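## Task

Rotate the grinder's top ring counterclockwise (as seen from above) to its stop, which is the finest setting, then rotate it back by exactly fourteen 12-degree clicks. The grinder's body must barely rotate over the whole job; turning it back the other way adds to that rotation rather than cancelling it. At the end the grinder must be upright on its mat, near its starting spot, and stay that way without the robot holding anything in place.

## Robot and tools

ROBOT. Two 6-joint arms with parallel grippers, named left_arm and right_arm. The names do not refer to sides of any image. Scene frame: origin at the table centre, table surface at z = +0.020 m, +z up. The arms face each other across the table; left_arm's base is on the +y side at (-0.097, +0.491, +0.149) m, quat_wxyz (+0.716, -0.185, +0.168, -0.652); right_arm's base is at (+0.031, -0.529, +0.088) m, quat_wxyz (+0.580, +0.085, +0.118, +0.801). Fingers extend along the gripper's +x axis and close along its y axis. The reported hand point sits between the finger pads, 3 to 4 cm short of the tips, and can be somewhat wrong, especially at long reach.

execute_actions. Argument actions is a list holding zero or one item; optional pictures (boolean) turns camera images on or off (they come by default). Empty list: nothing new is sent, you just get the state. Motion item: {"rows": [...], "steps": n}, with 1 to 15 rows and n from 1 to 15 (default 15); each step lasts 1/30 s, one row per step, and the final row is reused if rows run out. Wait item: {"steps": n} with n up to 300, ending n steps after the previous result, with your writing time included. A refused call moves nothing.

ROW LAYOUT. One flat list of 14 numbers covering both arms, always all 14: left_arm waist, shoulder, elbow, wrist pitch, wrist yaw, wrist roll, gripper opening, then the same seven for right_arm. The six joint numbers are absolute target angles in radians, in the same units as the Joint positions line, not offsets. Ranges (both arms): waist -3.054 to 3.054, shoulder 0.000 to 3.142, elbow 0.000 to 2.356, wrist pitch -1.571 to 1.571, wrist yaw -1.571 to 1.571, wrist roll -3.142 to 3.142. A target more than 0.010 rad beyond a range end, and farther out than the joint currently is, gets the call refused; true ends may differ by up to 0.010 rad, and over-asks are clipped, reported by "joint sent to its limit" (possibly about an earlier move). Gripper opening is an absolute value from -1 to 1: +1 fully open, empty fingers touch near -0.80, lower values add nothing. Closing fully takes at least about 0.5 s. To hold something, command roughly 0.07 below its grip_measured; smaller margins grip more gently. Parts thinner than about 3 mm get less force.

MOTION LIMITS. Each step, the target passed to a joint stays within a lead of its measured angle: 0.211 rad for waist, shoulder and elbow, 0.213 wrist pitch, 0.267 wrist yaw, 0.228 wrist roll. If the targets would carry a gripper more than 70 mm from where it is, the whole arm's targets are pulled back. Friction may leave joints short of their target, or ignore tiny changes, so compare Joint positions after each move. Between calls the arms keep heading to the last row until everything has nearly stopped or a step is HELD; then only a new action makes them continue.

RESULT LINES. State line per arm: hand position (m), quat_wxyz and linear/angular velocities in the scene frame. Joint positions / Joint velocities: per arm, six joints then finger-pad gap in m (0.088 fully open). grip_measured: finger opening on the command scale; each gripper has a fixed error up to about 1 mm, and squeezing a hard part reads up to about 0.061 narrower. grip_effort_n: motor effort in N, negative closing, positive opening, saturating near 83 N, retaining some value at rest, with offset and noise; "n/a" when unavailable. Joint torques and External joint torques share the joint order; external ones estimate outside load, including friction and held weight. "joint command not followed": the clearance check altered or blocked targets on some steps. HELD: on those steps your row was not sent, in whole or in part. MOTOR HOT warns from 50 °C; at 95 °C an OVER-TEMPERATURE FAULT holds the arm, and if it fails to cool within 30 to 60 s the arm loses power and goes limp. TORQUE FAULT: a joint hit its load limit; that arm freezes 10 s and the rest of the call is dropped.

zoom_image: camera is one of cam_high, cam_low, cam_left_wrist, cam_right_wrist (each 504x504); region [x0, y0, x1, y1] in image pixels from the top-left, no more than 504 by 504. Gives a finer view of that camera's latest image.

read_manual: section "licences" (the default) returns URDF licence texts; no motion.

finished_scene: pass scene, the number of the current scene. Answering without any tool call ends the whole run. When resuming, send an empty actions list first to learn the current scene and task.

CAUTIONS. Load limits (N m): waist 17.8, shoulder 22, elbow 22, wrist pitch 5.8, wrist yaw 5.78, wrist roll 5.42, held weight included. Don't let the arms collide or press on one another. Never knock or place anything off the table. Avoid drops, slips, slams and hard shoves; pad contact can spike briefly on first touch. Keep the grinder body from rotating while turning the ring, and leave it standing on its mat unassisted. Loose objects may occasionally get a brief external push. Holding loads heats motors, and quicker, smoother work with less effort is preferred.

Each tool is called after ">>>" as name(argument=value, ...), one argument or row to a line, values as JSON.

## Session

>>> execute_actions(
  actions=[],
)

Scene clock: 0.00 s of 4200.00 s.
left_arm: end_effector_position=(+0.0842, +0.1924, +0.4309) grip_measured=-0.448 grip_effort_n=n/a end_effector_quat_wxyz=(+0.716, -0.198, +0.149, -0.653) end_effector_velocity=(+0.002, +0.002, -0.002) end_effector_angular_velocity=(+0.011, +0.009, +0.016) | right_arm: end_effector_position=(+0.2327, -0.4796, +0.1765) grip_measured=+0.854 grip_effort_n=n/a end_effector_quat_wxyz=(+0.789, -0.382, +0.348, +0.332) end_effector_velocity=(+0.003, +0.000, +0.002) end_effector_angular_velocity=(-0.002, -0.024, +0.010)
Joint positions: left_arm=[-0.006  0.844  0.643  0.245  0.008  0.006  0.017] | right_arm=[-2.053  0.349  0.457 -0.837 -0.456 -1.094  0.081]
Joint velocities: left_arm=[-0.002 -0.007 -0.002 -0.007 -0.022 -0.007 -0.   ] | right_arm=[-0.002 -0.002 -0.002  0.022 -0.007 -0.007 -0.   ]
Joint torques (N m, as the arm reports them, + toward a larger angle): no reading
External joint torques (N m, as the arm's controller estimates them; a push from outside toward a larger angle lowers the number): no reading
Motor temperatures (°C, as the motors report them): left_arm=[25 27 29 27 25 28] | right_arm=[30 39 28 29 27 24]
Heat: left arm: hottest elbow 29 °C (+0.0 °C/min); right arm: hottest shoulder 39 °C (+0.0 °C/min).

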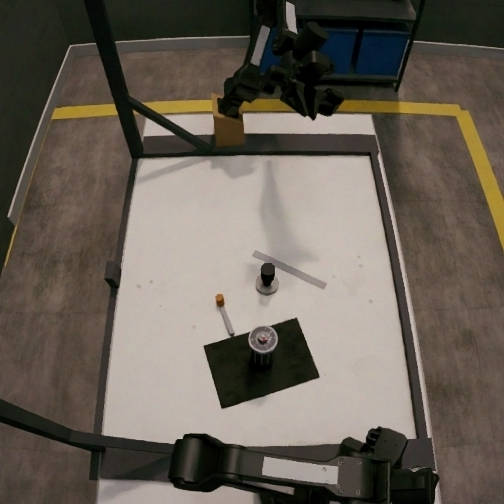

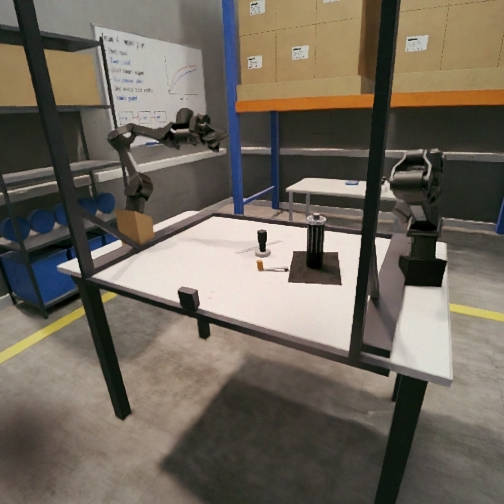

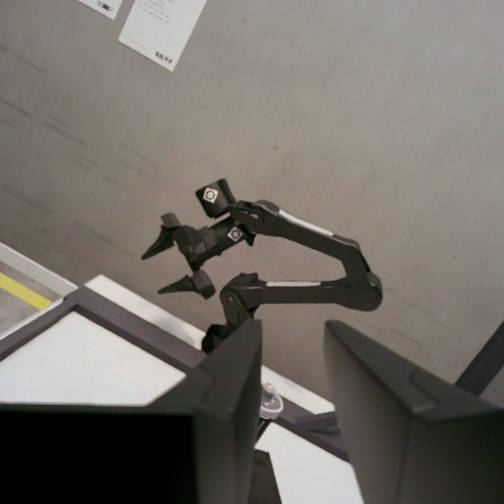

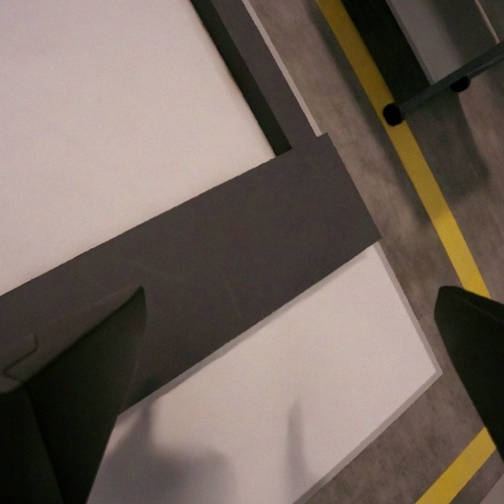

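>>> zoom_image(
  camera="cam_high",
  region=[190, 240, 340, 420],
)

>>> zoom_image(
  camera="cam_low",
  region=[220, 190, 380, 310],
)

Region (190, 240, 340, 420) of cam_high's 504x504 image, scaled by 2.800, with more detail than that image has.

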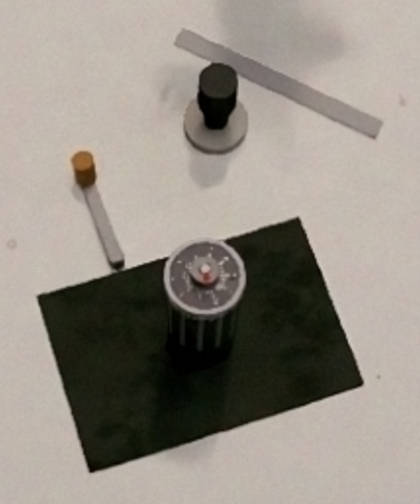

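Region (220, 190, 380, 310) of cam_low's 504x504 image, scaled by 3.150, with more detail than that image has; it fills the top 378 rows of this view, and the rest is white.

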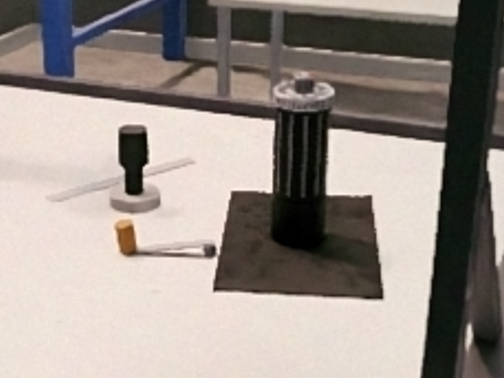

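>>> execute_actions(
  actions=[
    {"rows":[[0,0.844,0.643,0.245,0,0,1,-2.05,0.7,1.0,-0.9,0,0,1],[0,0.844,0.643,0.245,0,0,1,-2.05,0.7,1.0,-0.9,0,0,1],[0,0.844,0.643,0.245,0,0,1,-2.05,0.8,1.0,-0.9,0,0,1],[0,0.844,0.643,0.245,0,0,1,-2.0,0.8,1.0,-0.9,0,0,1],[0,0.844,0.643,0.245,0,0,1,-1.9,0.8,1.0,-0.9,0,0,1],[0,0.844,0.643,0.245,0,0,1,-1.7,0.8,1.0,-0.9,0,0,1],[0,0.844,0.643,0.245,0,0,1,-0.27,1.0,1.0,-1.0,0,0,1]],"steps":15},
  ],
  pictures=false,
)

>>> execute_actions(
  actions=[
    {"steps":30},
  ],
)

Scene clock: 59.27 s of 4200.00 s.
left_arm: end_effector_position=(+0.0855, +0.1925, +0.4301) grip_measured=+0.964 grip_effort_n=15.1 end_effector_quat_wxyz=(+0.718, -0.198, +0.150, -0.650) end_effector_velocity=(+0.001, +0.000, -0.003) end_effector_angular_velocity=(+0.009, +0.023, +0.004) | right_arm: end_effector_position=(+0.2917, -0.4195, +0.2101) grip_measured=+1.000 grip_effort_n=18.4 end_effector_quat_wxyz=(+0.765, -0.192, +0.567, +0.236) end_effector_velocity=(-0.150, +0.345, -0.045) end_effector_angular_velocity=(+0.718, +0.633, -0.094)
Joint positions: left_arm=[-0.003  0.844  0.643  0.245  0.004  0.004  0.086] | right_arm=[-1.479  0.974  0.972 -0.992 -0.009 -0.22   0.088]
Joint velocities: left_arm=[ 0.002 -0.002 -0.002 -0.007 -0.007 -0.022  0.016] | right_arm=[ 1.614  0.247  0.017 -0.051  0.037  1.707  0.   ]
Joint torques (N m, as the arm reports them, + toward a larger angle): left_arm=[-1.16 -2.    5.52  1.92  0.25 -0.08] | right_arm=[ 0.24 -3.5   9.21  0.51  0.1   0.17]
External joint torques (N m, as the arm's controller estimates them; a push from outside toward a larger angle lowers the number): left_arm=[ 0.21 -0.12 -0.78  0.36 -0.1  -0.12] | right_arm=[ 0.19  1.59  1.97 -0.37  0.13  0.16]
Motor temperatures (°C, as the motors report them): left_arm=[25 27 33 32 25 28] | right_arm=[30 35 32 30 27 24]
Heat: left arm: hottest elbow 33 °C (+4.0 °C/min); right arm: hottest shoulder 35 °C (-4.0 °C/min).
Steps of this call (steps 1 to 90: nothing new was sent; then 55.77 s passed at rest; steps 91 to 105: all 15 steps of this action). Readings (joint positions):
91: left_arm=[-0.006 0.844 0.643 0.245 0.008 0.006] | right_arm=[-2.051 0.380 0.484 -0.863 -0.403 -1.047]
92: left_arm=[-0.005 0.844 0.643 0.245 0.008 0.006] | right_arm=[-2.050 0.433 0.527 -0.877 -0.329 -0.985]
94: left_arm=[-0.005 0.844 0.643 0.245 0.006 0.006] | right_arm=[-2.045 0.548 0.631 -0.879 -0.191 -0.868]
98: left_arm=[-0.004 0.844 0.643 0.245 0.004 0.005] | right_arm=[-1.861 0.758 0.853 -0.935 -0.054 -0.631]
105: the state above

Scene clock: 60.27 s of 4200.00 s.
left_arm: end_effector_position=(+0.0855, +0.1925, +0.4301) grip_measured=+0.986 grip_effort_n=17.0 end_effector_quat_wxyz=(+0.718, -0.198, +0.150, -0.650) end_effector_velocity=(-0.002, +0.000, -0.002) end_effector_angular_velocity=(+0.014, +0.009, -0.009) | right_arm: end_effector_position=(+0.0725, -0.2736, +0.2603) grip_measured=+1.000 grip_effort_n=17.4 end_effector_quat_wxyz=(+0.537, -0.283, +0.441, +0.661) end_effector_velocity=(-0.011, -0.002, +0.002) end_effector_angular_velocity=(+0.002, +0.026, +0.036)
Joint positions: left_arm=[-0.003  0.844  0.643  0.245  0.004  0.004  0.087] | right_arm=[-0.276  0.994  0.989 -0.997 -0.004 -0.004  0.088]
Joint velocities: left_arm=[-0.007 -0.002  0.002 -0.022 -0.007 -0.007 -0.   ] | right_arm=[ 0.032 -0.002 -0.002 -0.007 -0.022  0.007  0.   ]
Joint torques (N m, as the arm reports them, + toward a larger angle): left_arm=[-1.14 -2.04  5.53  1.91  0.24 -0.08] | right_arm=[ 0.95 -1.86  7.94  0.78 -0.06  0.12]
External joint torques (N m, as the arm's controller estimates them; a push from outside toward a larger angle lowers the number): left_arm=[ 0.27 -0.16 -0.78  0.36 -0.11 -0.12] | right_arm=[ 0.08  0.99  1.49 -0.35  0.15  0.13]
Motor temperatures (°C, as the motors report them): left_arm=[25 27 33 32 25 28] | right_arm=[30 35 32 30 27 24]
Heat: left arm: hottest elbow 33 °C (+4.0 °C/min); right arm: hottest shoulder 35 °C (-4.0 °C/min).
Steps of this call (steps 1 to 30: the robot went on to your last target). Readings (joint positions):
1: left_arm=[-0.003 0.844 0.643 0.245 0.004 0.004] | right_arm=[-1.425 0.981 0.973 -0.993 -0.008 -0.163]
2: left_arm=[-0.003 0.844 0.643 0.245 0.004 0.004] | right_arm=[-1.371 0.984 0.976 -0.994 -0.006 -0.119]
4: left_arm=[-0.003 0.844 0.643 0.245 0.004 0.004] | right_arm=[-1.261 0.988 0.983 -0.994 -0.006 -0.064]
8: left_arm=[-0.003 0.844 0.643 0.245 0.004 0.004] | right_arm=[-1.041 0.990 0.989 -0.996 -0.004 -0.020]
30: the state above

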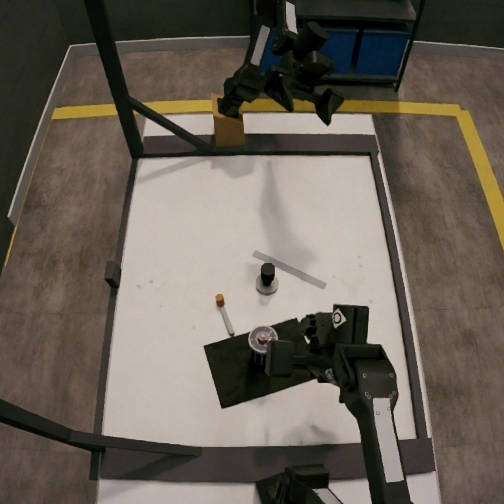

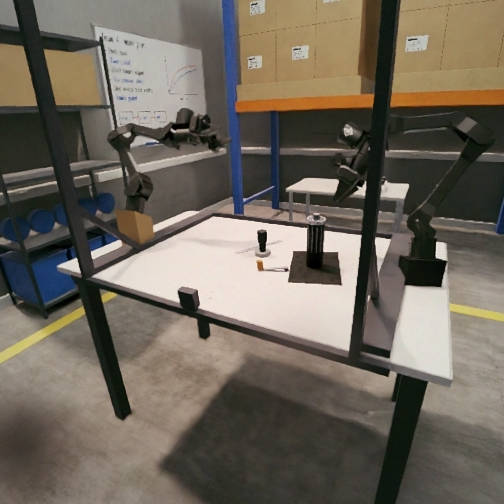

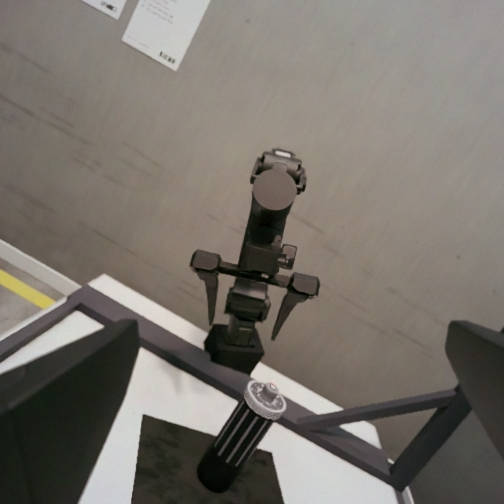

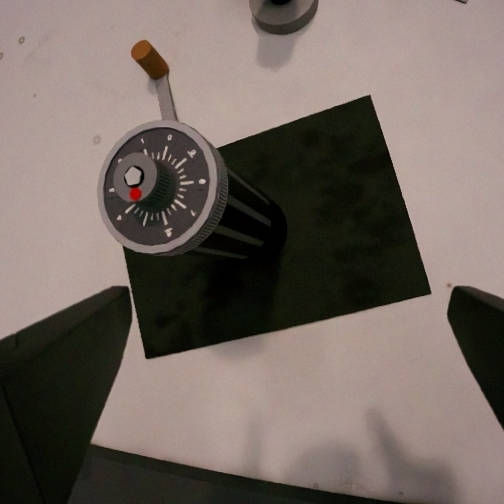

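>>> execute_actions(
  actions=[
    {"rows":[[0.171,2.024,0.701,0.823,0,0.579,1,0.0838,1.3,1.3,-1.3,0.2,1.0,1],[0.171,2.024,0.701,0.823,0,0.579,1,0.0,1.3,1.5,-1.4,0.29,2.0,1],[0.171,2.024,0.701,0.823,0,0.579,1,-0.1,1.3,1.5,-1.4,0.29,2.0,1]],"steps":15},
  ],
  pictures=false,
)

>>> execute_actions(
  actions=[
    {"steps":20},
  ],
)

Scene clock: 142.93 s of 4200.00 s.
left_arm: end_effector_position=(+0.1060, +0.0732, +0.2918) grip_measured=+0.987 grip_effort_n=16.0 end_effector_quat_wxyz=(+0.773, +0.067, +0.037, -0.629) end_effector_velocity=(-0.218, -0.154, -0.475) end_effector_angular_velocity=(+1.020, +0.167, -0.563) | right_arm: end_effector_position=(+0.0888, -0.2506, +0.3240) grip_measured=+1.000 grip_effort_n=16.0 end_effector_quat_wxyz=(+0.667, -0.161, +0.615, +0.390) end_effector_velocity=(-0.002, -0.010, -0.022) end_effector_angular_velocity=(-0.252, +0.497, -1.571)
Joint positions: left_arm=[ 0.166  1.572  0.7    0.803 -0.003  0.559  0.087] | right_arm=[-0.102  1.285  1.486 -1.392  0.283  0.869  0.088]
Joint velocities: left_arm=[ 0.007  1.336 -0.002  0.168 -0.007  0.125  0.   ] | right_arm=[ 0.002  0.066 -0.002 -0.095  0.022  1.707  0.   ]
Joint torques (N m, as the arm reports them, + toward a larger angle): left_arm=[-3.17 -5.13  4.5   2.12  0.44  0.15] | right_arm=[ 1.35 -2.21  7.31  0.57  0.22  0.14]
External joint torques (N m, as the arm's controller estimates them; a push from outside toward a larger angle lowers the number): left_arm=[ 0.14  0.96 -0.64  0.49  0.09  0.14] | right_arm=[ 0.06  1.51  1.54 -0.32  0.2   0.15]
Motor temperatures (°C, as the motors report them): left_arm=[25 27 35 33 25 28] | right_arm=[29 33 34 30 27 24]
Heat: left arm: hottest elbow 35 °C (+2.0 °C/min); right arm: hottest elbow 34 °C (-1.0 °C/min).
Steps of this call (steps 1 to 15: the robot went on to your last target; steps 16 to 90: nothing new was sent; then 79.17 s passed at rest; steps 91 to 105: all 15 steps of this action). Readings (joint positions):
91: left_arm=[0.018 0.873 0.646 0.287 0.015 0.050] | right_arm=[-0.243 1.025 1.020 -1.054 0.048 0.048]
92: left_arm=[0.059 0.918 0.659 0.353 0.010 0.110] | right_arm=[-0.188 1.072 1.073 -1.117 0.108 0.108]
94: left_arm=[0.122 1.026 0.690 0.468 -0.002 0.226] | right_arm=[-0.125 1.177 1.183 -1.209 0.186 0.222]
98: left_arm=[0.158 1.233 0.696 0.684 -0.003 0.449] | right_arm=[-0.109 1.277 1.368 -1.346 0.260 0.458]
105: the state above

Scene clock: 143.60 s of 4200.00 s.
left_arm: end_effector_position=(+0.0189, +0.0611, +0.1300) grip_measured=+0.987 grip_effort_n=16.0 end_effector_quat_wxyz=(+0.680, +0.178, +0.174, -0.690) end_effector_velocity=(-0.010, +0.005, -0.015) end_effector_angular_velocity=(+0.048, +0.008, -0.009) | right_arm: end_effector_position=(+0.0887, -0.2503, +0.3233) grip_measured=+1.000 grip_effort_n=14.7 end_effector_quat_wxyz=(+0.657, +0.201, +0.727, +0.018) end_effector_velocity=(+0.001, -0.002, -0.000) end_effector_angular_velocity=(-0.035, +0.156, -0.491)
Joint positions: left_arm=[ 0.168  2.007  0.698  0.823 -0.003  0.575  0.087] | right_arm=[-0.102  1.291  1.489 -1.397  0.286  1.945  0.088]
Joint velocities: left_arm=[-0.007  0.032 -0.007 -0.007 -0.022 -0.007 -0.   ] | right_arm=[ 0.002 -0.002 -0.002 -0.007  0.007  0.52   0.   ]
Joint torques (N m, as the arm reports them, + toward a larger angle): left_arm=[-3.84 -5.74  3.23  1.84  0.44  0.14] | right_arm=[ 1.21 -2.55  7.48  0.51  0.2   0.13]
External joint torques (N m, as the arm's controller estimates them; a push from outside toward a larger angle lowers the number): left_arm=[ 0.21  1.15 -0.25  0.34  0.08  0.13] | right_arm=[-0.09  1.35  1.72 -0.32  0.15  0.14]
Motor temperatures (°C, as the motors report them): left_arm=[25 27 34 33 25 28] | right_arm=[29 33 34 30 27 24]
Heat: left arm: hottest elbow 34 °C (+1.0 °C/min); right arm: hottest elbow 34 °C (-1.0 °C/min).
Steps of this call (steps 1 to 20: the robot went on to your last target). Readings (joint positions):
1: left_arm=[0.167 1.616 0.700 0.808 -0.003 0.563] | right_arm=[-0.102 1.287 1.486 -1.394 0.284 0.929]
2: left_arm=[0.167 1.660 0.700 0.812 -0.003 0.565] | right_arm=[-0.102 1.290 1.486 -1.395 0.284 0.988]
4: left_arm=[0.167 1.745 0.700 0.816 -0.003 0.569] | right_arm=[-0.102 1.291 1.486 -1.396 0.285 1.107]
8: left_arm=[0.167 1.913 0.700 0.819 -0.003 0.572] | right_arm=[-0.102 1.291 1.488 -1.397 0.286 1.341]
20: the state above

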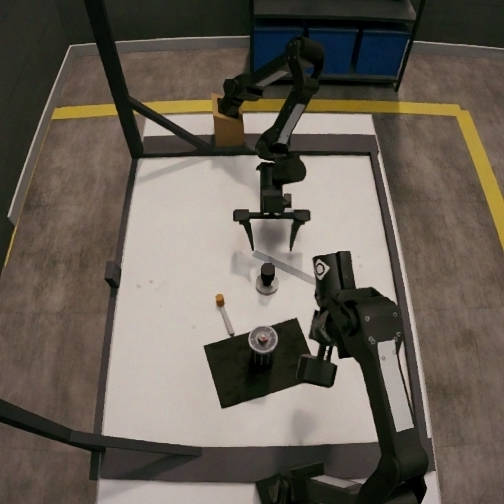

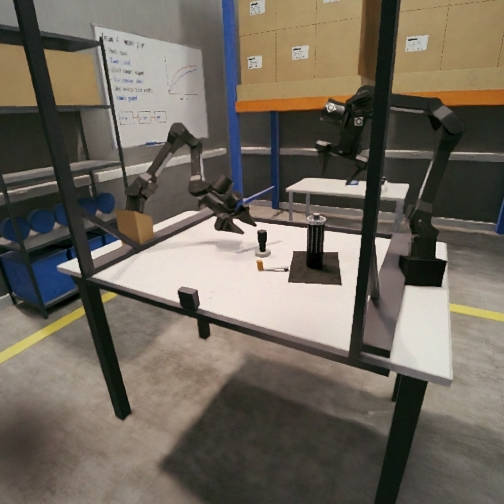

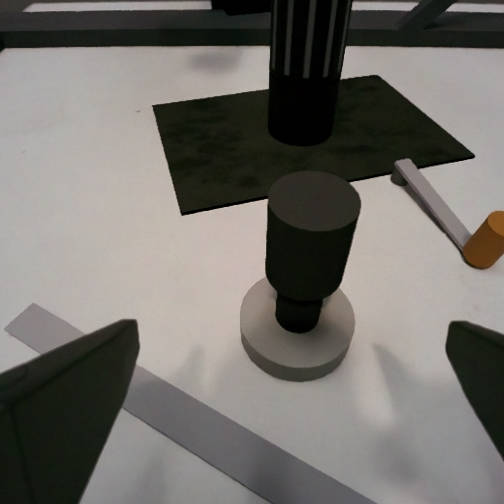

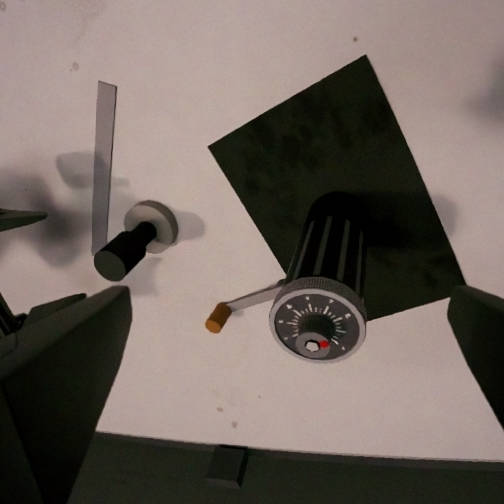

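>>> execute_actions(
  actions=[
    {"rows":[[0.16,2.1,0.79,0.81,0,0.572,1,-0.1,1.3,1.5,-1.4,0.29,2.9,1],[0.16,2.1,0.79,0.81,0,0.572,0.8,-0.1,1.3,1.5,-1.4,0.29,2.9,1],[0.155,2.18,0.88,0.795,0,0.572,0.6,-0.1,1.3,1.5,-1.4,0.29,2.9,1],[0.155,2.18,0.88,0.795,0,0.572,0.4,-0.1,1.3,1.5,-1.4,0.29,2.9,1],[0.155,2.25,0.96,0.785,0,0.572,0.4,-0.1,1.3,1.5,-1.4,0.29,2.9,1],[0.155,2.25,0.96,0.785,0,0.572,0.4,-0.1,1.3,1.5,-1.4,0.29,2.9,1],[0.151,2.315,1.0365,0.773,0,0.572,0.4,-0.1,1.3,1.5,-1.4,0.29,2.9,1]],"steps":15},
  ],
)

Scene clock: 156.83 s of 4200.00 s.
left_arm: end_effector_position=(+0.0110, -0.0107, +0.0949) grip_measured=+0.413 grip_effort_n=-14.2 end_effector_quat_wxyz=(+0.674, +0.178, +0.173, -0.696) end_effector_velocity=(+0.005, -0.021, -0.001) end_effector_angular_velocity=(-0.015, +0.011, +0.024) | right_arm: end_effector_position=(+0.0887, -0.2503, +0.3233) grip_measured=+1.000 grip_effort_n=13.7 end_effector_quat_wxyz=(+0.511, +0.459, +0.666, -0.290) end_effector_velocity=(-0.000, -0.002, -0.001) end_effector_angular_velocity=(-0.053, +0.257, -0.754)
Joint positions: left_arm=[ 0.153  2.293  1.021  0.777 -0.003  0.575  0.059] | right_arm=[-0.101  1.292  1.49  -1.398  0.286  2.818  0.088]
Joint velocities: left_arm=[-0.002  0.051  0.095 -0.022 -0.007 -0.022 -0.005] | right_arm=[-0.002 -0.002 -0.002 -0.007 -0.007  0.799  0.   ]
Joint torques (N m, as the arm reports them, + toward a larger angle): left_arm=[-5.27 -7.39  3.64  1.67  0.47 -0.06] | right_arm=[ 1.29 -2.39  7.14  0.54  0.13  0.15]
External joint torques (N m, as the arm's controller estimates them; a push from outside toward a larger angle lowers the number): left_arm=[-0.31  1.35 -0.16  0.13  0.11 -0.07] | right_arm=[-0.01  1.46  1.41 -0.27  0.11  0.14]
Motor temperatures (°C, as the motors report them): left_arm=[26 28 34 33 25 28] | right_arm=[30 33 34 29 27 24]
Heat: left arm: hottest elbow 34 °C (+0.0 °C/min); right arm: hottest elbow 34 °C (+0.0 °C/min).
Steps of this call (steps 1 to 30: the robot went on to your last target; steps 31 to 90: nothing new was sent; then 9.73 s passed at rest; steps 91 to 105: all 15 steps of this action). Readings (joint positions):
91: left_arm=[0.167 2.021 0.708 0.823 -0.003 0.575] | right_arm=[-0.101 1.292 1.489 -1.398 0.286 2.043]
92: left_arm=[0.167 2.037 0.729 0.822 -0.003 0.575] | right_arm=[-0.101 1.292 1.490 -1.398 0.286 2.104]
94: left_arm=[0.164 2.093 0.796 0.812 -0.003 0.575] | right_arm=[-0.101 1.292 1.490 -1.398 0.286 2.223]
98: left_arm=[0.157 2.223 0.946 0.790 -0.003 0.575] | right_arm=[-0.101 1.292 1.490 -1.398 0.286 2.458]
105: the state above

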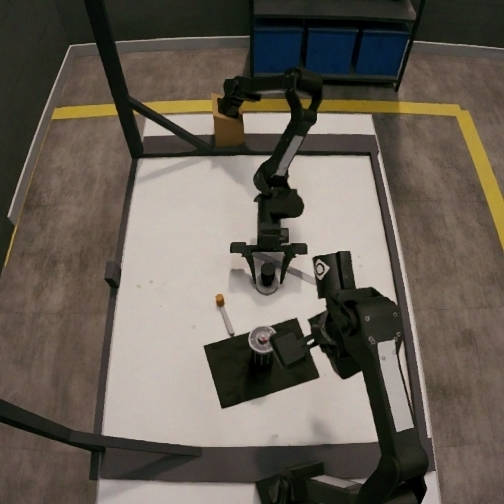

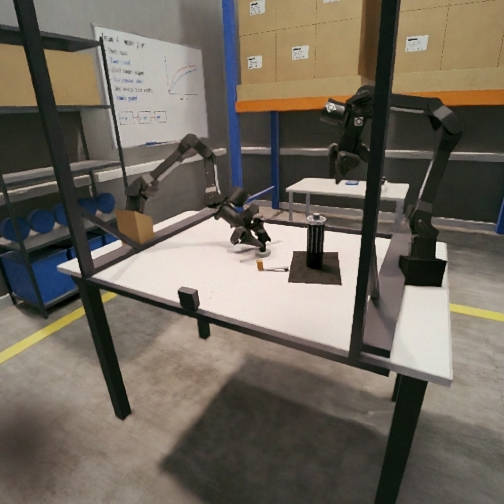

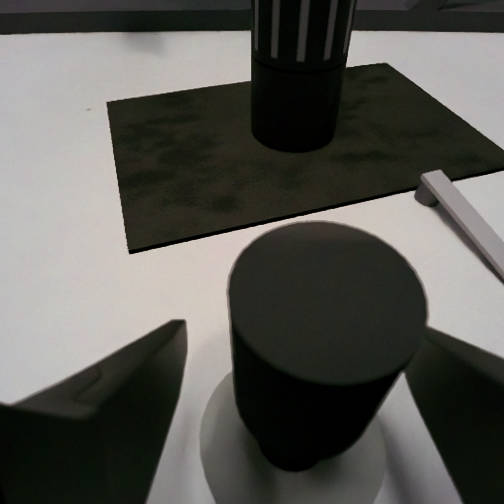

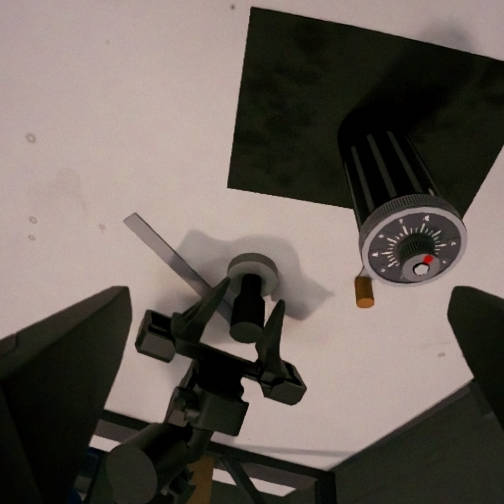

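>>> execute_actions(
  actions=[
    {"rows":[[0.151,2.315,1.0365,0.773,0,0.572,0.1,-0.1,1.3,1.5,-1.4,0.29,2.9,1],[0.151,2.315,1.0365,0.773,0,0.572,-0.1,-0.1,1.3,1.5,-1.4,0.29,2.9,1],[0.151,2.315,1.0365,0.773,0,0.572,-0.25,-0.1,1.3,1.5,-1.4,0.29,2.9,1]],"steps":14},
  ],
)

Scene clock: 167.80 s of 4200.00 s.
left_arm: end_effector_position=(+0.0104, -0.0130, +0.0953) grip_measured=-0.188 grip_effort_n=-83.5 end_effector_quat_wxyz=(+0.673, +0.177, +0.172, -0.697) end_effector_velocity=(+0.003, -0.000, +0.002) end_effector_angular_velocity=(+0.009, -0.003, +0.019) | right_arm: end_effector_position=(+0.0887, -0.2503, +0.3233) grip_measured=+1.000 grip_effort_n=13.3 end_effector_quat_wxyz=(+0.493, +0.479, +0.654, -0.316) end_effector_velocity=(+0.002, -0.002, -0.001) end_effector_angular_velocity=(-0.006, -0.011, +0.004)
Joint positions: left_arm=[0.151 2.298 1.031 0.774 0.001 0.575 0.03 ] | right_arm=[-0.101  1.292  1.49  -1.398  0.286  2.896  0.088]
Joint velocities: left_arm=[-0.002 -0.007  0.002 -0.007 -0.022 -0.007  0.   ] | right_arm=[-0.002 -0.002 -0.002 -0.007  0.007 -0.007  0.   ]
Joint torques (N m, as the arm reports them, + toward a larger angle): left_arm=[-5.16 -7.36  3.59  1.72  0.35 -0.06] | right_arm=[ 1.14 -2.47  7.36  0.5   0.18  0.11]
External joint torques (N m, as the arm's controller estimates them; a push from outside toward a larger angle lowers the number): left_arm=[-0.21  1.2  -0.12  0.21  0.   -0.07] | right_arm=[-0.13  1.4   1.65 -0.29  0.17  0.12]
Motor temperatures (°C, as the motors report them): left_arm=[27 29 33 33 25 28] | right_arm=[30 33 34 29 27 24]
Heat: left arm: hottest elbow 33 °C (-1.0 °C/min); right arm: hottest elbow 34 °C (+0.0 °C/min).
Steps of this call (steps 1 to 30: the robot went on to your last target; steps 31 to 90: nothing new was sent; then 7.50 s passed at rest; steps 91 to 104: all 14 steps of this action). Readings (joint positions):
91: left_arm=[0.153 2.297 1.031 0.776 -0.003 0.575] | right_arm=[-0.101 1.292 1.490 -1.398 0.286 2.896]
92: left_arm=[0.153 2.297 1.031 0.776 -0.003 0.575] | right_arm=[-0.101 1.292 1.490 -1.398 0.286 2.896]
94: left_arm=[0.153 2.297 1.031 0.776 -0.003 0.575] | right_arm=[-0.101 1.292 1.490 -1.398 0.286 2.896]
98: left_arm=[0.151 2.298 1.031 0.774 0.001 0.575] | right_arm=[-0.101 1.292 1.490 -1.398 0.286 2.896]
104: the state above

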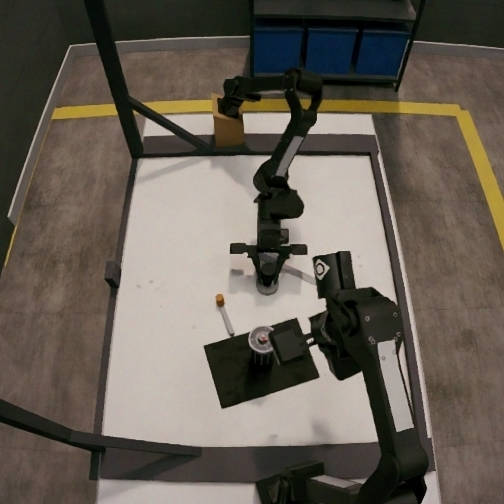

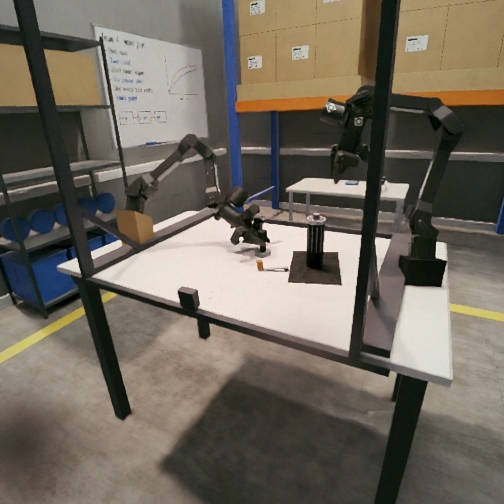

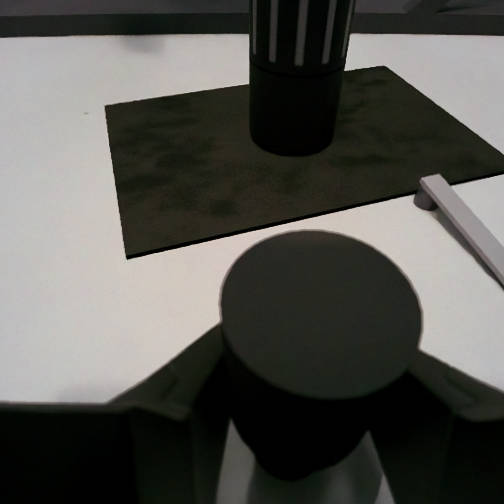

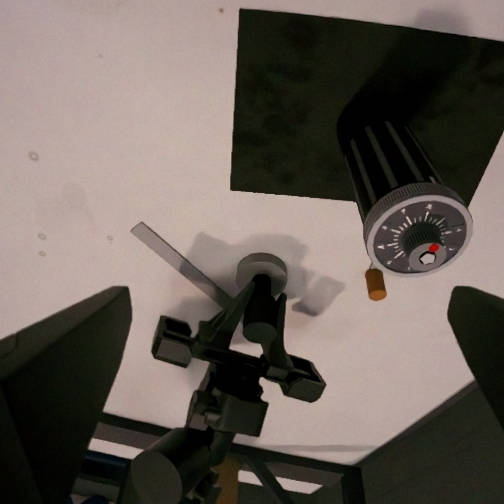

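Gripped. Lift, move, lower.

>>> execute_actions(
  actions=[
    {"rows":[[0.151,2.24,1.03,0.71,0,0.572,-0.25,-0.1,1.3,1.5,-1.4,0.29,2.9,1],[0.151,2.18,1.03,0.65,0,0.572,-0.25,-0.1,1.3,1.5,-1.4,0.29,2.9,1],[0.151,2.18,1.03,0.65,0,0.572,-0.25,-0.1,1.3,1.5,-1.4,0.29,2.9,1],[0.151,2.18,1.03,0.65,0,0.572,-0.25,-0.1,1.3,1.5,-1.4,0.29,2.9,1],[0.23,2.11,0.98,0.685,0,0.555,-0.25,-0.1,1.3,1.5,-1.4,0.29,2.9,1],[0.31,2.05,0.93,0.72,0,0.54,-0.25,-0.1,1.3,1.5,-1.4,0.29,2.9,1],[0.39,1.98,0.88,0.755,0,0.52,-0.25,-0.1,1.3,1.5,-1.4,0.29,2.9,1],[0.4625,1.922,0.835,0.787,0,0.51,-0.25,-0.1,1.3,1.5,-1.4,0.29,2.9,1],[0.4625,1.922,0.835,0.787,0,0.51,-0.25,-0.1,1.3,1.5,-1.4,0.29,2.9,1],[0.4625,1.922,0.835,0.787,0,0.51,-0.25,-0.1,1.3,1.5,-1.4,0.29,2.9,1],[0.478,1.985,0.84,0.843,0,0.508,-0.25,-0.1,1.3,1.5,-1.4,0.29,2.9,1],[0.478,1.985,0.84,0.843,0,0.508,-0.25,-0.1,1.3,1.5,-1.4,0.29,2.9,1],[0.4934,2.04,0.846,0.895,0,0.506,-0.25,-0.1,1.3,1.5,-1.4,0.29,2.9,1]],"steps":15},
  ],
)

Scene clock: 175.73 s of 4200.00 s.
left_arm: end_effector_position=(+0.1641, +0.0684, +0.0949) grip_measured=-0.188 grip_effort_n=-83.5 end_effector_quat_wxyz=(+0.787, +0.146, +0.209, -0.561) end_effector_velocity=(+0.348, +0.168, -0.026) end_effector_angular_velocity=(-0.030, -0.229, +0.934) | right_arm: end_effector_position=(+0.0887, -0.2503, +0.3233) grip_measured=+1.000 grip_effort_n=13.3 end_effector_quat_wxyz=(+0.493, +0.479, +0.654, -0.316) end_effector_velocity=(-0.000, -0.004, -0.003) end_effector_angular_velocity=(-0.025, -0.006, +0.029)
Joint positions: left_arm=[ 0.456  2.059  0.87   0.848 -0.003  0.516  0.03 ] | right_arm=[-0.101  1.292  1.49  -1.398  0.286  2.896  0.088]
Joint velocities: left_arm=[ 0.686 -0.178 -0.051  0.418 -0.095 -0.051 -0.   ] | right_arm=[-0.002  0.002 -0.002 -0.022 -0.007 -0.022  0.   ]
Joint torques (N m, as the arm reports them, + toward a larger angle): left_arm=[-6.61 -9.86  1.4   1.75  0.44 -0.01] | right_arm=[ 1.18 -2.58  7.38  0.5   0.15  0.12]
External joint torques (N m, as the arm's controller estimates them; a push from outside toward a larger angle lowers the number): left_arm=[-0.24 -2.07 -1.97  0.14 -0.1  -0.01] | right_arm=[-0.11  1.24  1.69 -0.29  0.14  0.12]
Motor temperatures (°C, as the motors report them): left_arm=[27 30 33 33 25 28] | right_arm=[30 33 34 29 27 24]
Heat: left arm: hottest elbow 33 °C (-1.0 °C/min); right arm: hottest elbow 34 °C (+0.0 °C/min).
Steps of this call (steps 1 to 15: the robot went on to your last target; steps 16 to 90: nothing new was sent; then 4.43 s passed at rest; steps 91 to 105: all 15 steps of this action). Readings (joint positions):
91: left_arm=[0.151 2.294 1.031 0.766 0.001 0.575] | right_arm=[-0.101 1.292 1.490 -1.398 0.286 2.896]
92: left_arm=[0.151 2.279 1.031 0.735 0.001 0.575] | right_arm=[-0.101 1.292 1.490 -1.398 0.286 2.896]
94: left_arm=[0.153 2.249 1.028 0.682 -0.003 0.575] | right_arm=[-0.101 1.292 1.490 -1.398 0.286 2.896]
98: left_arm=[0.224 2.168 0.961 0.698 0.005 0.555] | right_arm=[-0.101 1.292 1.490 -1.398 0.286 2.896]
105: the state above

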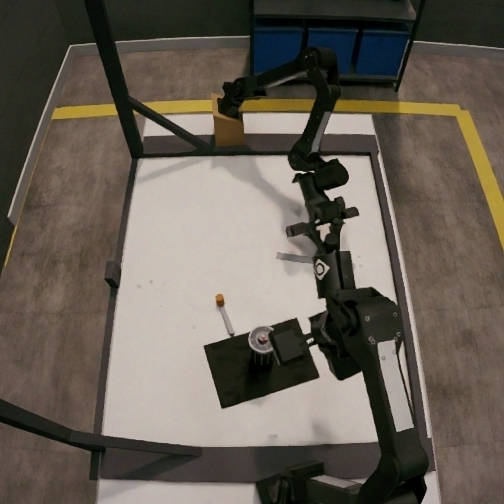

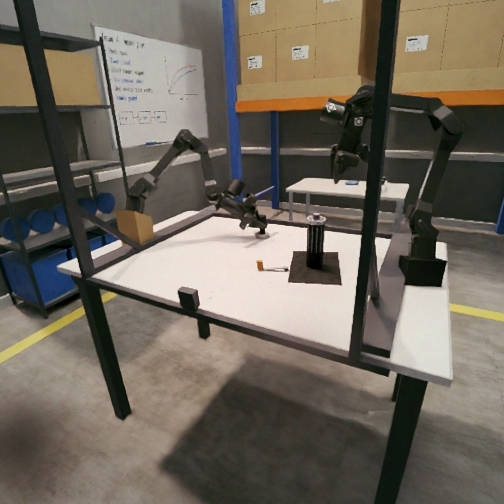

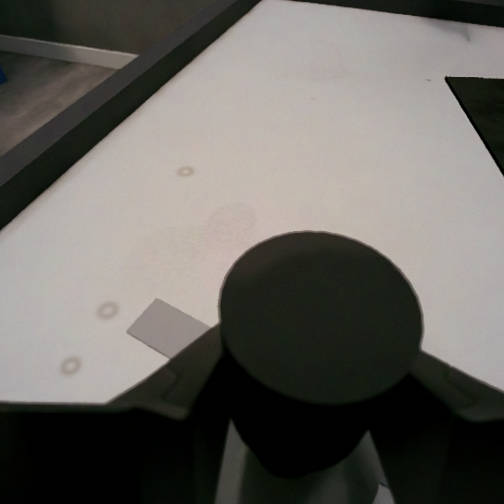

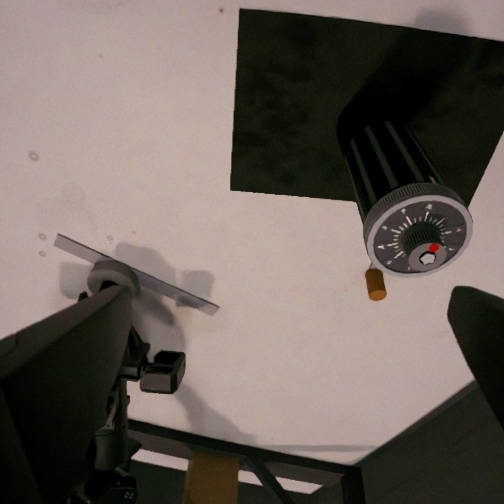

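>>> execute_actions(
  actions=[
    {"rows":[[0.4934,2.04,0.846,0.895,0,0.506,-0.25,-0.1,1.3,1.5,-1.4,0.29,2.9,1],[0.4934,2.04,0.846,0.895,0,0.506,-0.1,-0.1,1.3,1.5,-1.4,0.29,2.9,1],[0.4934,2.04,0.846,0.895,0,0.506,0.1,-0.1,1.3,1.5,-1.4,0.29,2.9,1],[0.4934,2.04,0.846,0.895,0,0.506,0.3,-0.1,1.3,1.5,-1.4,0.29,2.9,1],[0.4934,2.04,0.846,0.895,0,0.506,0.5,-0.1,1.3,1.5,-1.4,0.29,2.9,1],[0.4934,2.04,0.846,0.895,0,0.506,0.7,-0.1,1.3,1.5,-1.4,0.29,2.9,1],[0.4934,2.04,0.846,0.895,0,0.506,1,-0.1,1.3,1.5,-1.4,0.29,2.9,1],[0.4934,2.04,0.846,0.895,0,0.506,1,-0.1,1.3,1.5,-1.4,0.29,2.9,1],[0.4934,1.93,0.73,0.9,0,0.506,1,-0.1,1.3,1.5,-1.4,0.29,2.9,1],[0.4934,1.93,0.73,0.9,0,0.506,1,-0.1,1.3,1.5,-1.4,0.29,2.9,1],[0.4934,1.93,0.73,0.9,0,0.506,1,-0.1,1.3,1.5,-1.4,0.29,2.9,1],[0.4934,1.75,0.62,0.83,0,0.506,1,-0.1,1.3,1.5,-1.4,0.29,2.9,1]],"steps":15},
  ],
)

Scene clock: 184.10 s of 4200.00 s.
left_arm: end_effector_position=(+0.1667, +0.1221, +0.1231) grip_measured=+0.941 grip_effort_n=16.5 end_effector_quat_wxyz=(+0.800, +0.143, +0.212, -0.543) end_effector_velocity=(+0.058, +0.097, +0.223) end_effector_angular_velocity=(-0.322, -0.239, +0.197) | right_arm: end_effector_position=(+0.0887, -0.2503, +0.3233) grip_measured=+1.000 grip_effort_n=13.7 end_effector_quat_wxyz=(+0.493, +0.479, +0.654, -0.316) end_effector_velocity=(-0.002, -0.003, -0.002) end_effector_angular_velocity=(-0.011, +0.002, +0.015)
Joint positions: left_arm=[ 0.494  1.833  0.661  0.852 -0.003  0.508  0.085] | right_arm=[-0.101  1.292  1.49  -1.398  0.286  2.896  0.088]
Joint velocities: left_arm=[-0.002 -0.911 -0.427 -0.037 -0.007 -0.007  0.023] | right_arm=[ 0.002 -0.002 -0.007 -0.007 -0.007 -0.007  0.   ]
Joint torques (N m, as the arm reports them, + toward a larger angle): left_arm=[-3.5  -7.97  2.99  1.66  0.43 -0.03] | right_arm=[ 1.13 -2.44  7.36  0.52  0.15  0.13]
External joint torques (N m, as the arm's controller estimates them; a push from outside toward a larger angle lowers the number): left_arm=[-0.17 -1.94 -1.35  0.14  0.12 -0.04] | right_arm=[-0.19  1.4   1.67 -0.27  0.15  0.14]
Motor temperatures (°C, as the motors report them): left_arm=[28 31 32 33 25 28] | right_arm=[29 33 34 29 27 24]
Heat: left arm: hottest wrist pitch 33 °C (-1.0 °C/min); right arm: hottest elbow 34 °C (+0.0 °C/min).
Steps of this call (steps 1 to 30: the robot went on to your last target; steps 31 to 90: nothing new was sent; then 4.87 s passed at rest; steps 91 to 105: all 15 steps of this action). Readings (joint positions):
91: left_arm=[0.494 2.047 0.855 0.895 -0.003 0.508] | right_arm=[-0.101 1.292 1.490 -1.398 0.286 2.896]
92: left_arm=[0.494 2.047 0.855 0.895 -0.003 0.508] | right_arm=[-0.101 1.292 1.490 -1.398 0.286 2.896]
94: left_arm=[0.494 2.047 0.855 0.895 -0.003 0.508] | right_arm=[-0.101 1.292 1.490 -1.398 0.286 2.896]
98: left_arm=[0.494 2.047 0.852 0.895 -0.003 0.508] | right_arm=[-0.101 1.292 1.490 -1.398 0.286 2.896]
105: the state above

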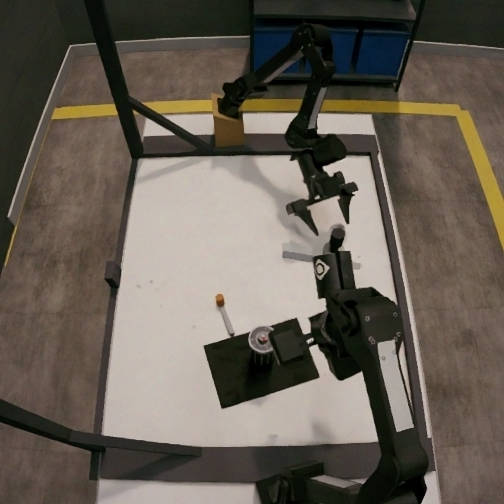

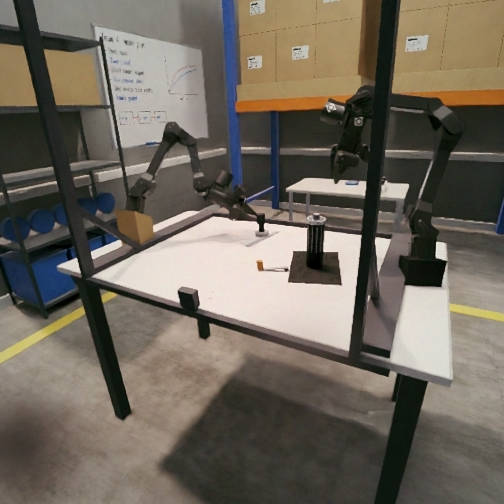

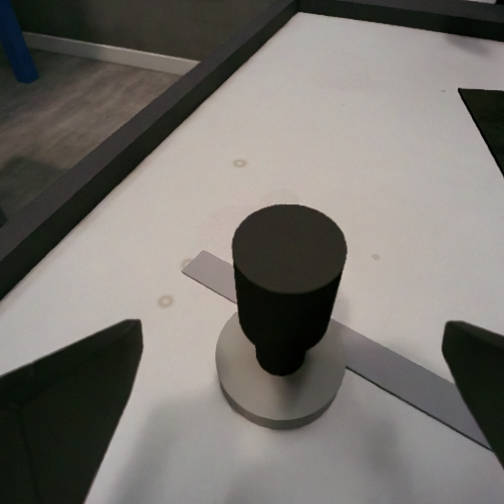

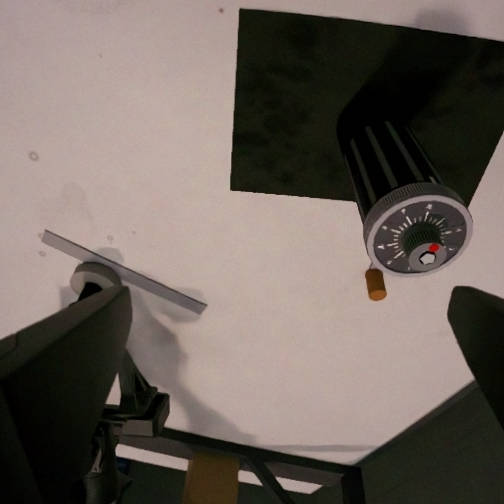

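>>> execute_actions(
  actions=[
    {"rows":[[0.45,1.55,0.7,0.7,0,0.506,1,-0.1,1.3,1.5,-1.4,0.29,2.9,1],[0.4,1.55,0.75,0.7,0,0.506,1,-0.1,1.3,1.5,-1.4,0.29,2.9,1],[0.3,1.6,0.85,0.7,0,0.506,1,-0.1,1.3,1.5,-1.4,0.29,2.9,1],[0.2,1.7,0.95,0.7,0,0.506,1,-0.1,1.3,1.5,-1.4,0.29,2.9,1],[0.1,1.8,1.05,0.72,0,0.506,1,-0.1,1.3,1.5,-1.4,0.29,2.9,1],[0.064,1.9,1.12,0.75,0,0.506,1,-0.1,1.3,1.5,-1.4,0.29,2.9,1],[0.064,2.0,1.18,0.8,0,0.506,1,-0.1,1.3,1.5,-1.4,0.29,2.9,1],[0.064,2.1,1.23,0.85,0,0.506,1,-0.1,1.3,1.5,-1.4,0.29,2.9,1],[0.064,2.2,1.28,0.9,0,0.506,1,-0.1,1.3,1.5,-1.4,0.29,2.9,1],[0.064,2.3,1.33,0.95,0,0.506,1,-0.1,1.3,1.5,-1.4,0.29,2.9,1],[0.064,2.4,1.37,1.0,0,0.506,1,-0.1,1.3,1.5,-1.4,0.29,2.9,1],[0.064,2.5,1.41,1.05,0,0.506,1,-0.1,1.3,1.5,-1.4,0.29,2.9,1],[0.064,2.6,1.45,1.1,0,0.506,1,-0.1,1.3,1.5,-1.4,0.29,2.9,1],[0.064,2.72,1.5015,1.15,0,0.506,1,-0.1,1.3,1.5,-1.4,0.29,2.9,1]],"steps":15},
  ],
  pictures=false,
)

>>> execute_actions(
  actions=[
    {"steps":25},
  ],
)

Scene clock: 211.90 s of 4200.00 s.
left_arm: end_effector_position=(+0.1045, -0.0410, +0.3002) grip_measured=+0.986 grip_effort_n=17.0 end_effector_quat_wxyz=(+0.787, -0.012, -0.021, -0.616) end_effector_velocity=(-0.140, -0.398, +0.294) end_effector_angular_velocity=(-1.480, -0.282, +0.103) | right_arm: end_effector_position=(+0.0887, -0.2503, +0.3233) grip_measured=+1.000 grip_effort_n=13.7 end_effector_quat_wxyz=(+0.493, +0.479, +0.654, -0.316) end_effector_velocity=(-0.000, -0.002, -0.001) end_effector_angular_velocity=(-0.009, +0.008, -0.005)
Joint positions: left_arm=[ 0.106  2.039  1.119  1.034 -0.001  0.508  0.087] | right_arm=[-0.101  1.292  1.49  -1.398  0.286  2.896  0.088]
Joint velocities: left_arm=[-0.598  1.458  1.707  1.121  0.037 -0.007  0.   ] | right_arm=[-0.002 -0.002 -0.002 -0.007 -0.007  0.007  0.   ]
Joint torques (N m, as the arm reports them, + toward a larger angle): left_arm=[-3.89 -6.92  4.17  1.85  0.32 -0.03] | right_arm=[ 1.22 -2.67  7.35  0.51  0.18  0.16]
External joint torques (N m, as the arm's controller estimates them; a push from outside toward a larger angle lowers the number): left_arm=[-0.26  0.76  0.1   0.5   0.11 -0.03] | right_arm=[-0.07  1.15  1.66 -0.28  0.17  0.16]
Motor temperatures (°C, as the motors report them): left_arm=[27 34 31 33 25 28] | right_arm=[29 33 34 28 27 24]
Heat: left arm: hottest shoulder 34 °C (+0.0 °C/min); right arm: hottest elbow 34 °C (+0.0 °C/min).
Steps of this call (steps 1 to 30: the robot went on to your last target; steps 31 to 90: nothing new was sent; then 24.30 s passed at rest; steps 91 to 105: all 15 steps of this action). Readings (joint positions):
91: left_arm=[0.492 1.743 0.633 0.803 -0.003 0.508] | right_arm=[-0.101 1.292 1.490 -1.398 0.286 2.896]
92: left_arm=[0.484 1.721 0.638 0.772 -0.003 0.508] | right_arm=[-0.101 1.292 1.490 -1.398 0.286 2.896]
94: left_arm=[0.444 1.699 0.678 0.764 -0.005 0.508] | right_arm=[-0.101 1.292 1.490 -1.398 0.286 2.896]
98: left_arm=[0.309 1.768 0.838 0.778 -0.005 0.508] | right_arm=[-0.101 1.292 1.490 -1.398 0.286 2.896]
105: the state above

Scene clock: 212.73 s of 4200.00 s.
left_arm: end_effector_position=(-0.0086, -0.1211, +0.1242) grip_measured=+0.986 grip_effort_n=17.0 end_effector_quat_wxyz=(+0.747, +0.029, +0.031, -0.664) end_effector_velocity=(+0.024, -0.022, +0.042) end_effector_angular_velocity=(-0.132, +0.001, +0.063) | right_arm: end_effector_position=(+0.0887, -0.2503, +0.3233) grip_measured=+1.000 grip_effort_n=13.3 end_effector_quat_wxyz=(+0.493, +0.479, +0.654, -0.316) end_effector_velocity=(+0.000, -0.005, -0.002) end_effector_angular_velocity=(-0.022, +0.005, -0.001)
Joint positions: left_arm=[0.063 2.706 1.494 1.15  0.001 0.508 0.087] | right_arm=[-0.101  1.292  1.49  -1.398  0.286  2.896  0.088]
Joint velocities: left_arm=[-0.002 -0.002  0.105  0.037  0.007 -0.022  0.   ] | right_arm=[-0.002 -0.002 -0.002 -0.022 -0.007  0.007  0.   ]
Joint torques (N m, as the arm reports them, + toward a larger angle): left_arm=[ -6.09 -10.     3.68   1.91   0.32  -0.03] | right_arm=[ 1.25 -2.56  7.35  0.51  0.19  0.16]
External joint torques (N m, as the arm's controller estimates them; a push from outside toward a larger angle lowers the number): left_arm=[ 0.15  0.22 -0.36  0.35 -0.05 -0.04] | right_arm=[-0.03  1.29  1.66 -0.26  0.18  0.17]
Motor temperatures (°C, as the motors report them): left_arm=[27 34 31 33 25 28] | right_arm=[29 33 34 28 27 24]
Heat: left arm: hottest shoulder 34 °C (+0.0 °C/min); right arm: hottest elbow 34 °C (+0.0 °C/min).
Steps of this call (steps 1 to 25: the robot went on to your last target). Readings (joint positions):
1: left_arm=[0.089 2.087 1.175 1.067 0.001 0.508] | right_arm=[-0.101 1.292 1.490 -1.398 0.286 2.896]
2: left_arm=[0.077 2.134 1.231 1.091 0.001 0.508] | right_arm=[-0.101 1.292 1.490 -1.398 0.286 2.896]
4: left_arm=[0.064 2.228 1.343 1.119 0.001 0.508] | right_arm=[-0.101 1.292 1.490 -1.398 0.286 2.896]
8: left_arm=[0.063 2.386 1.457 1.140 0.001 0.508] | right_arm=[-0.101 1.292 1.490 -1.398 0.286 2.896]
25: the state above

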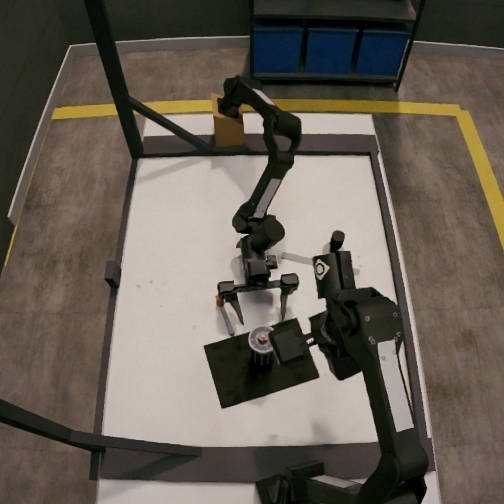

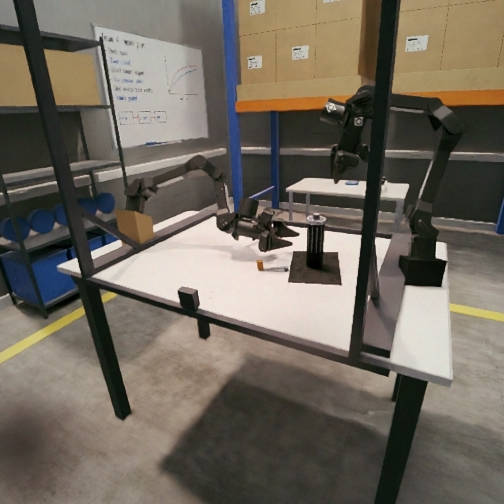

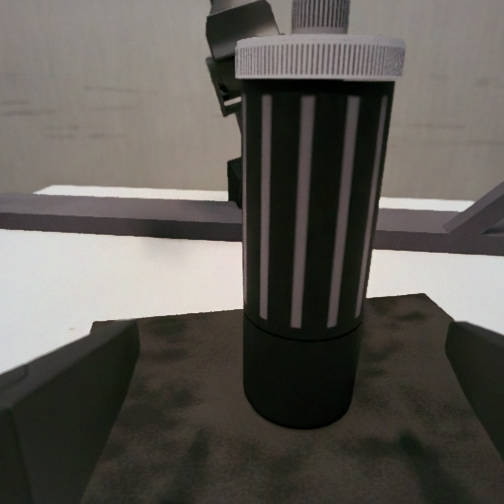

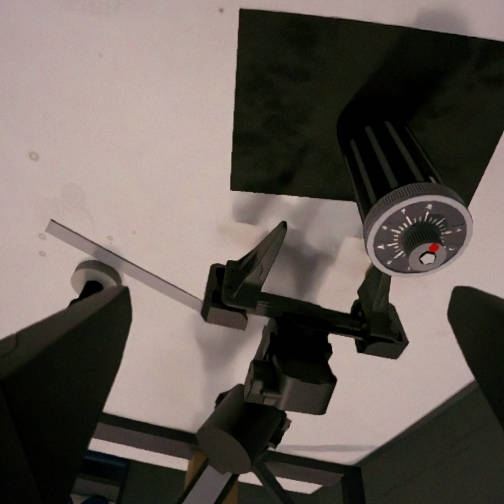

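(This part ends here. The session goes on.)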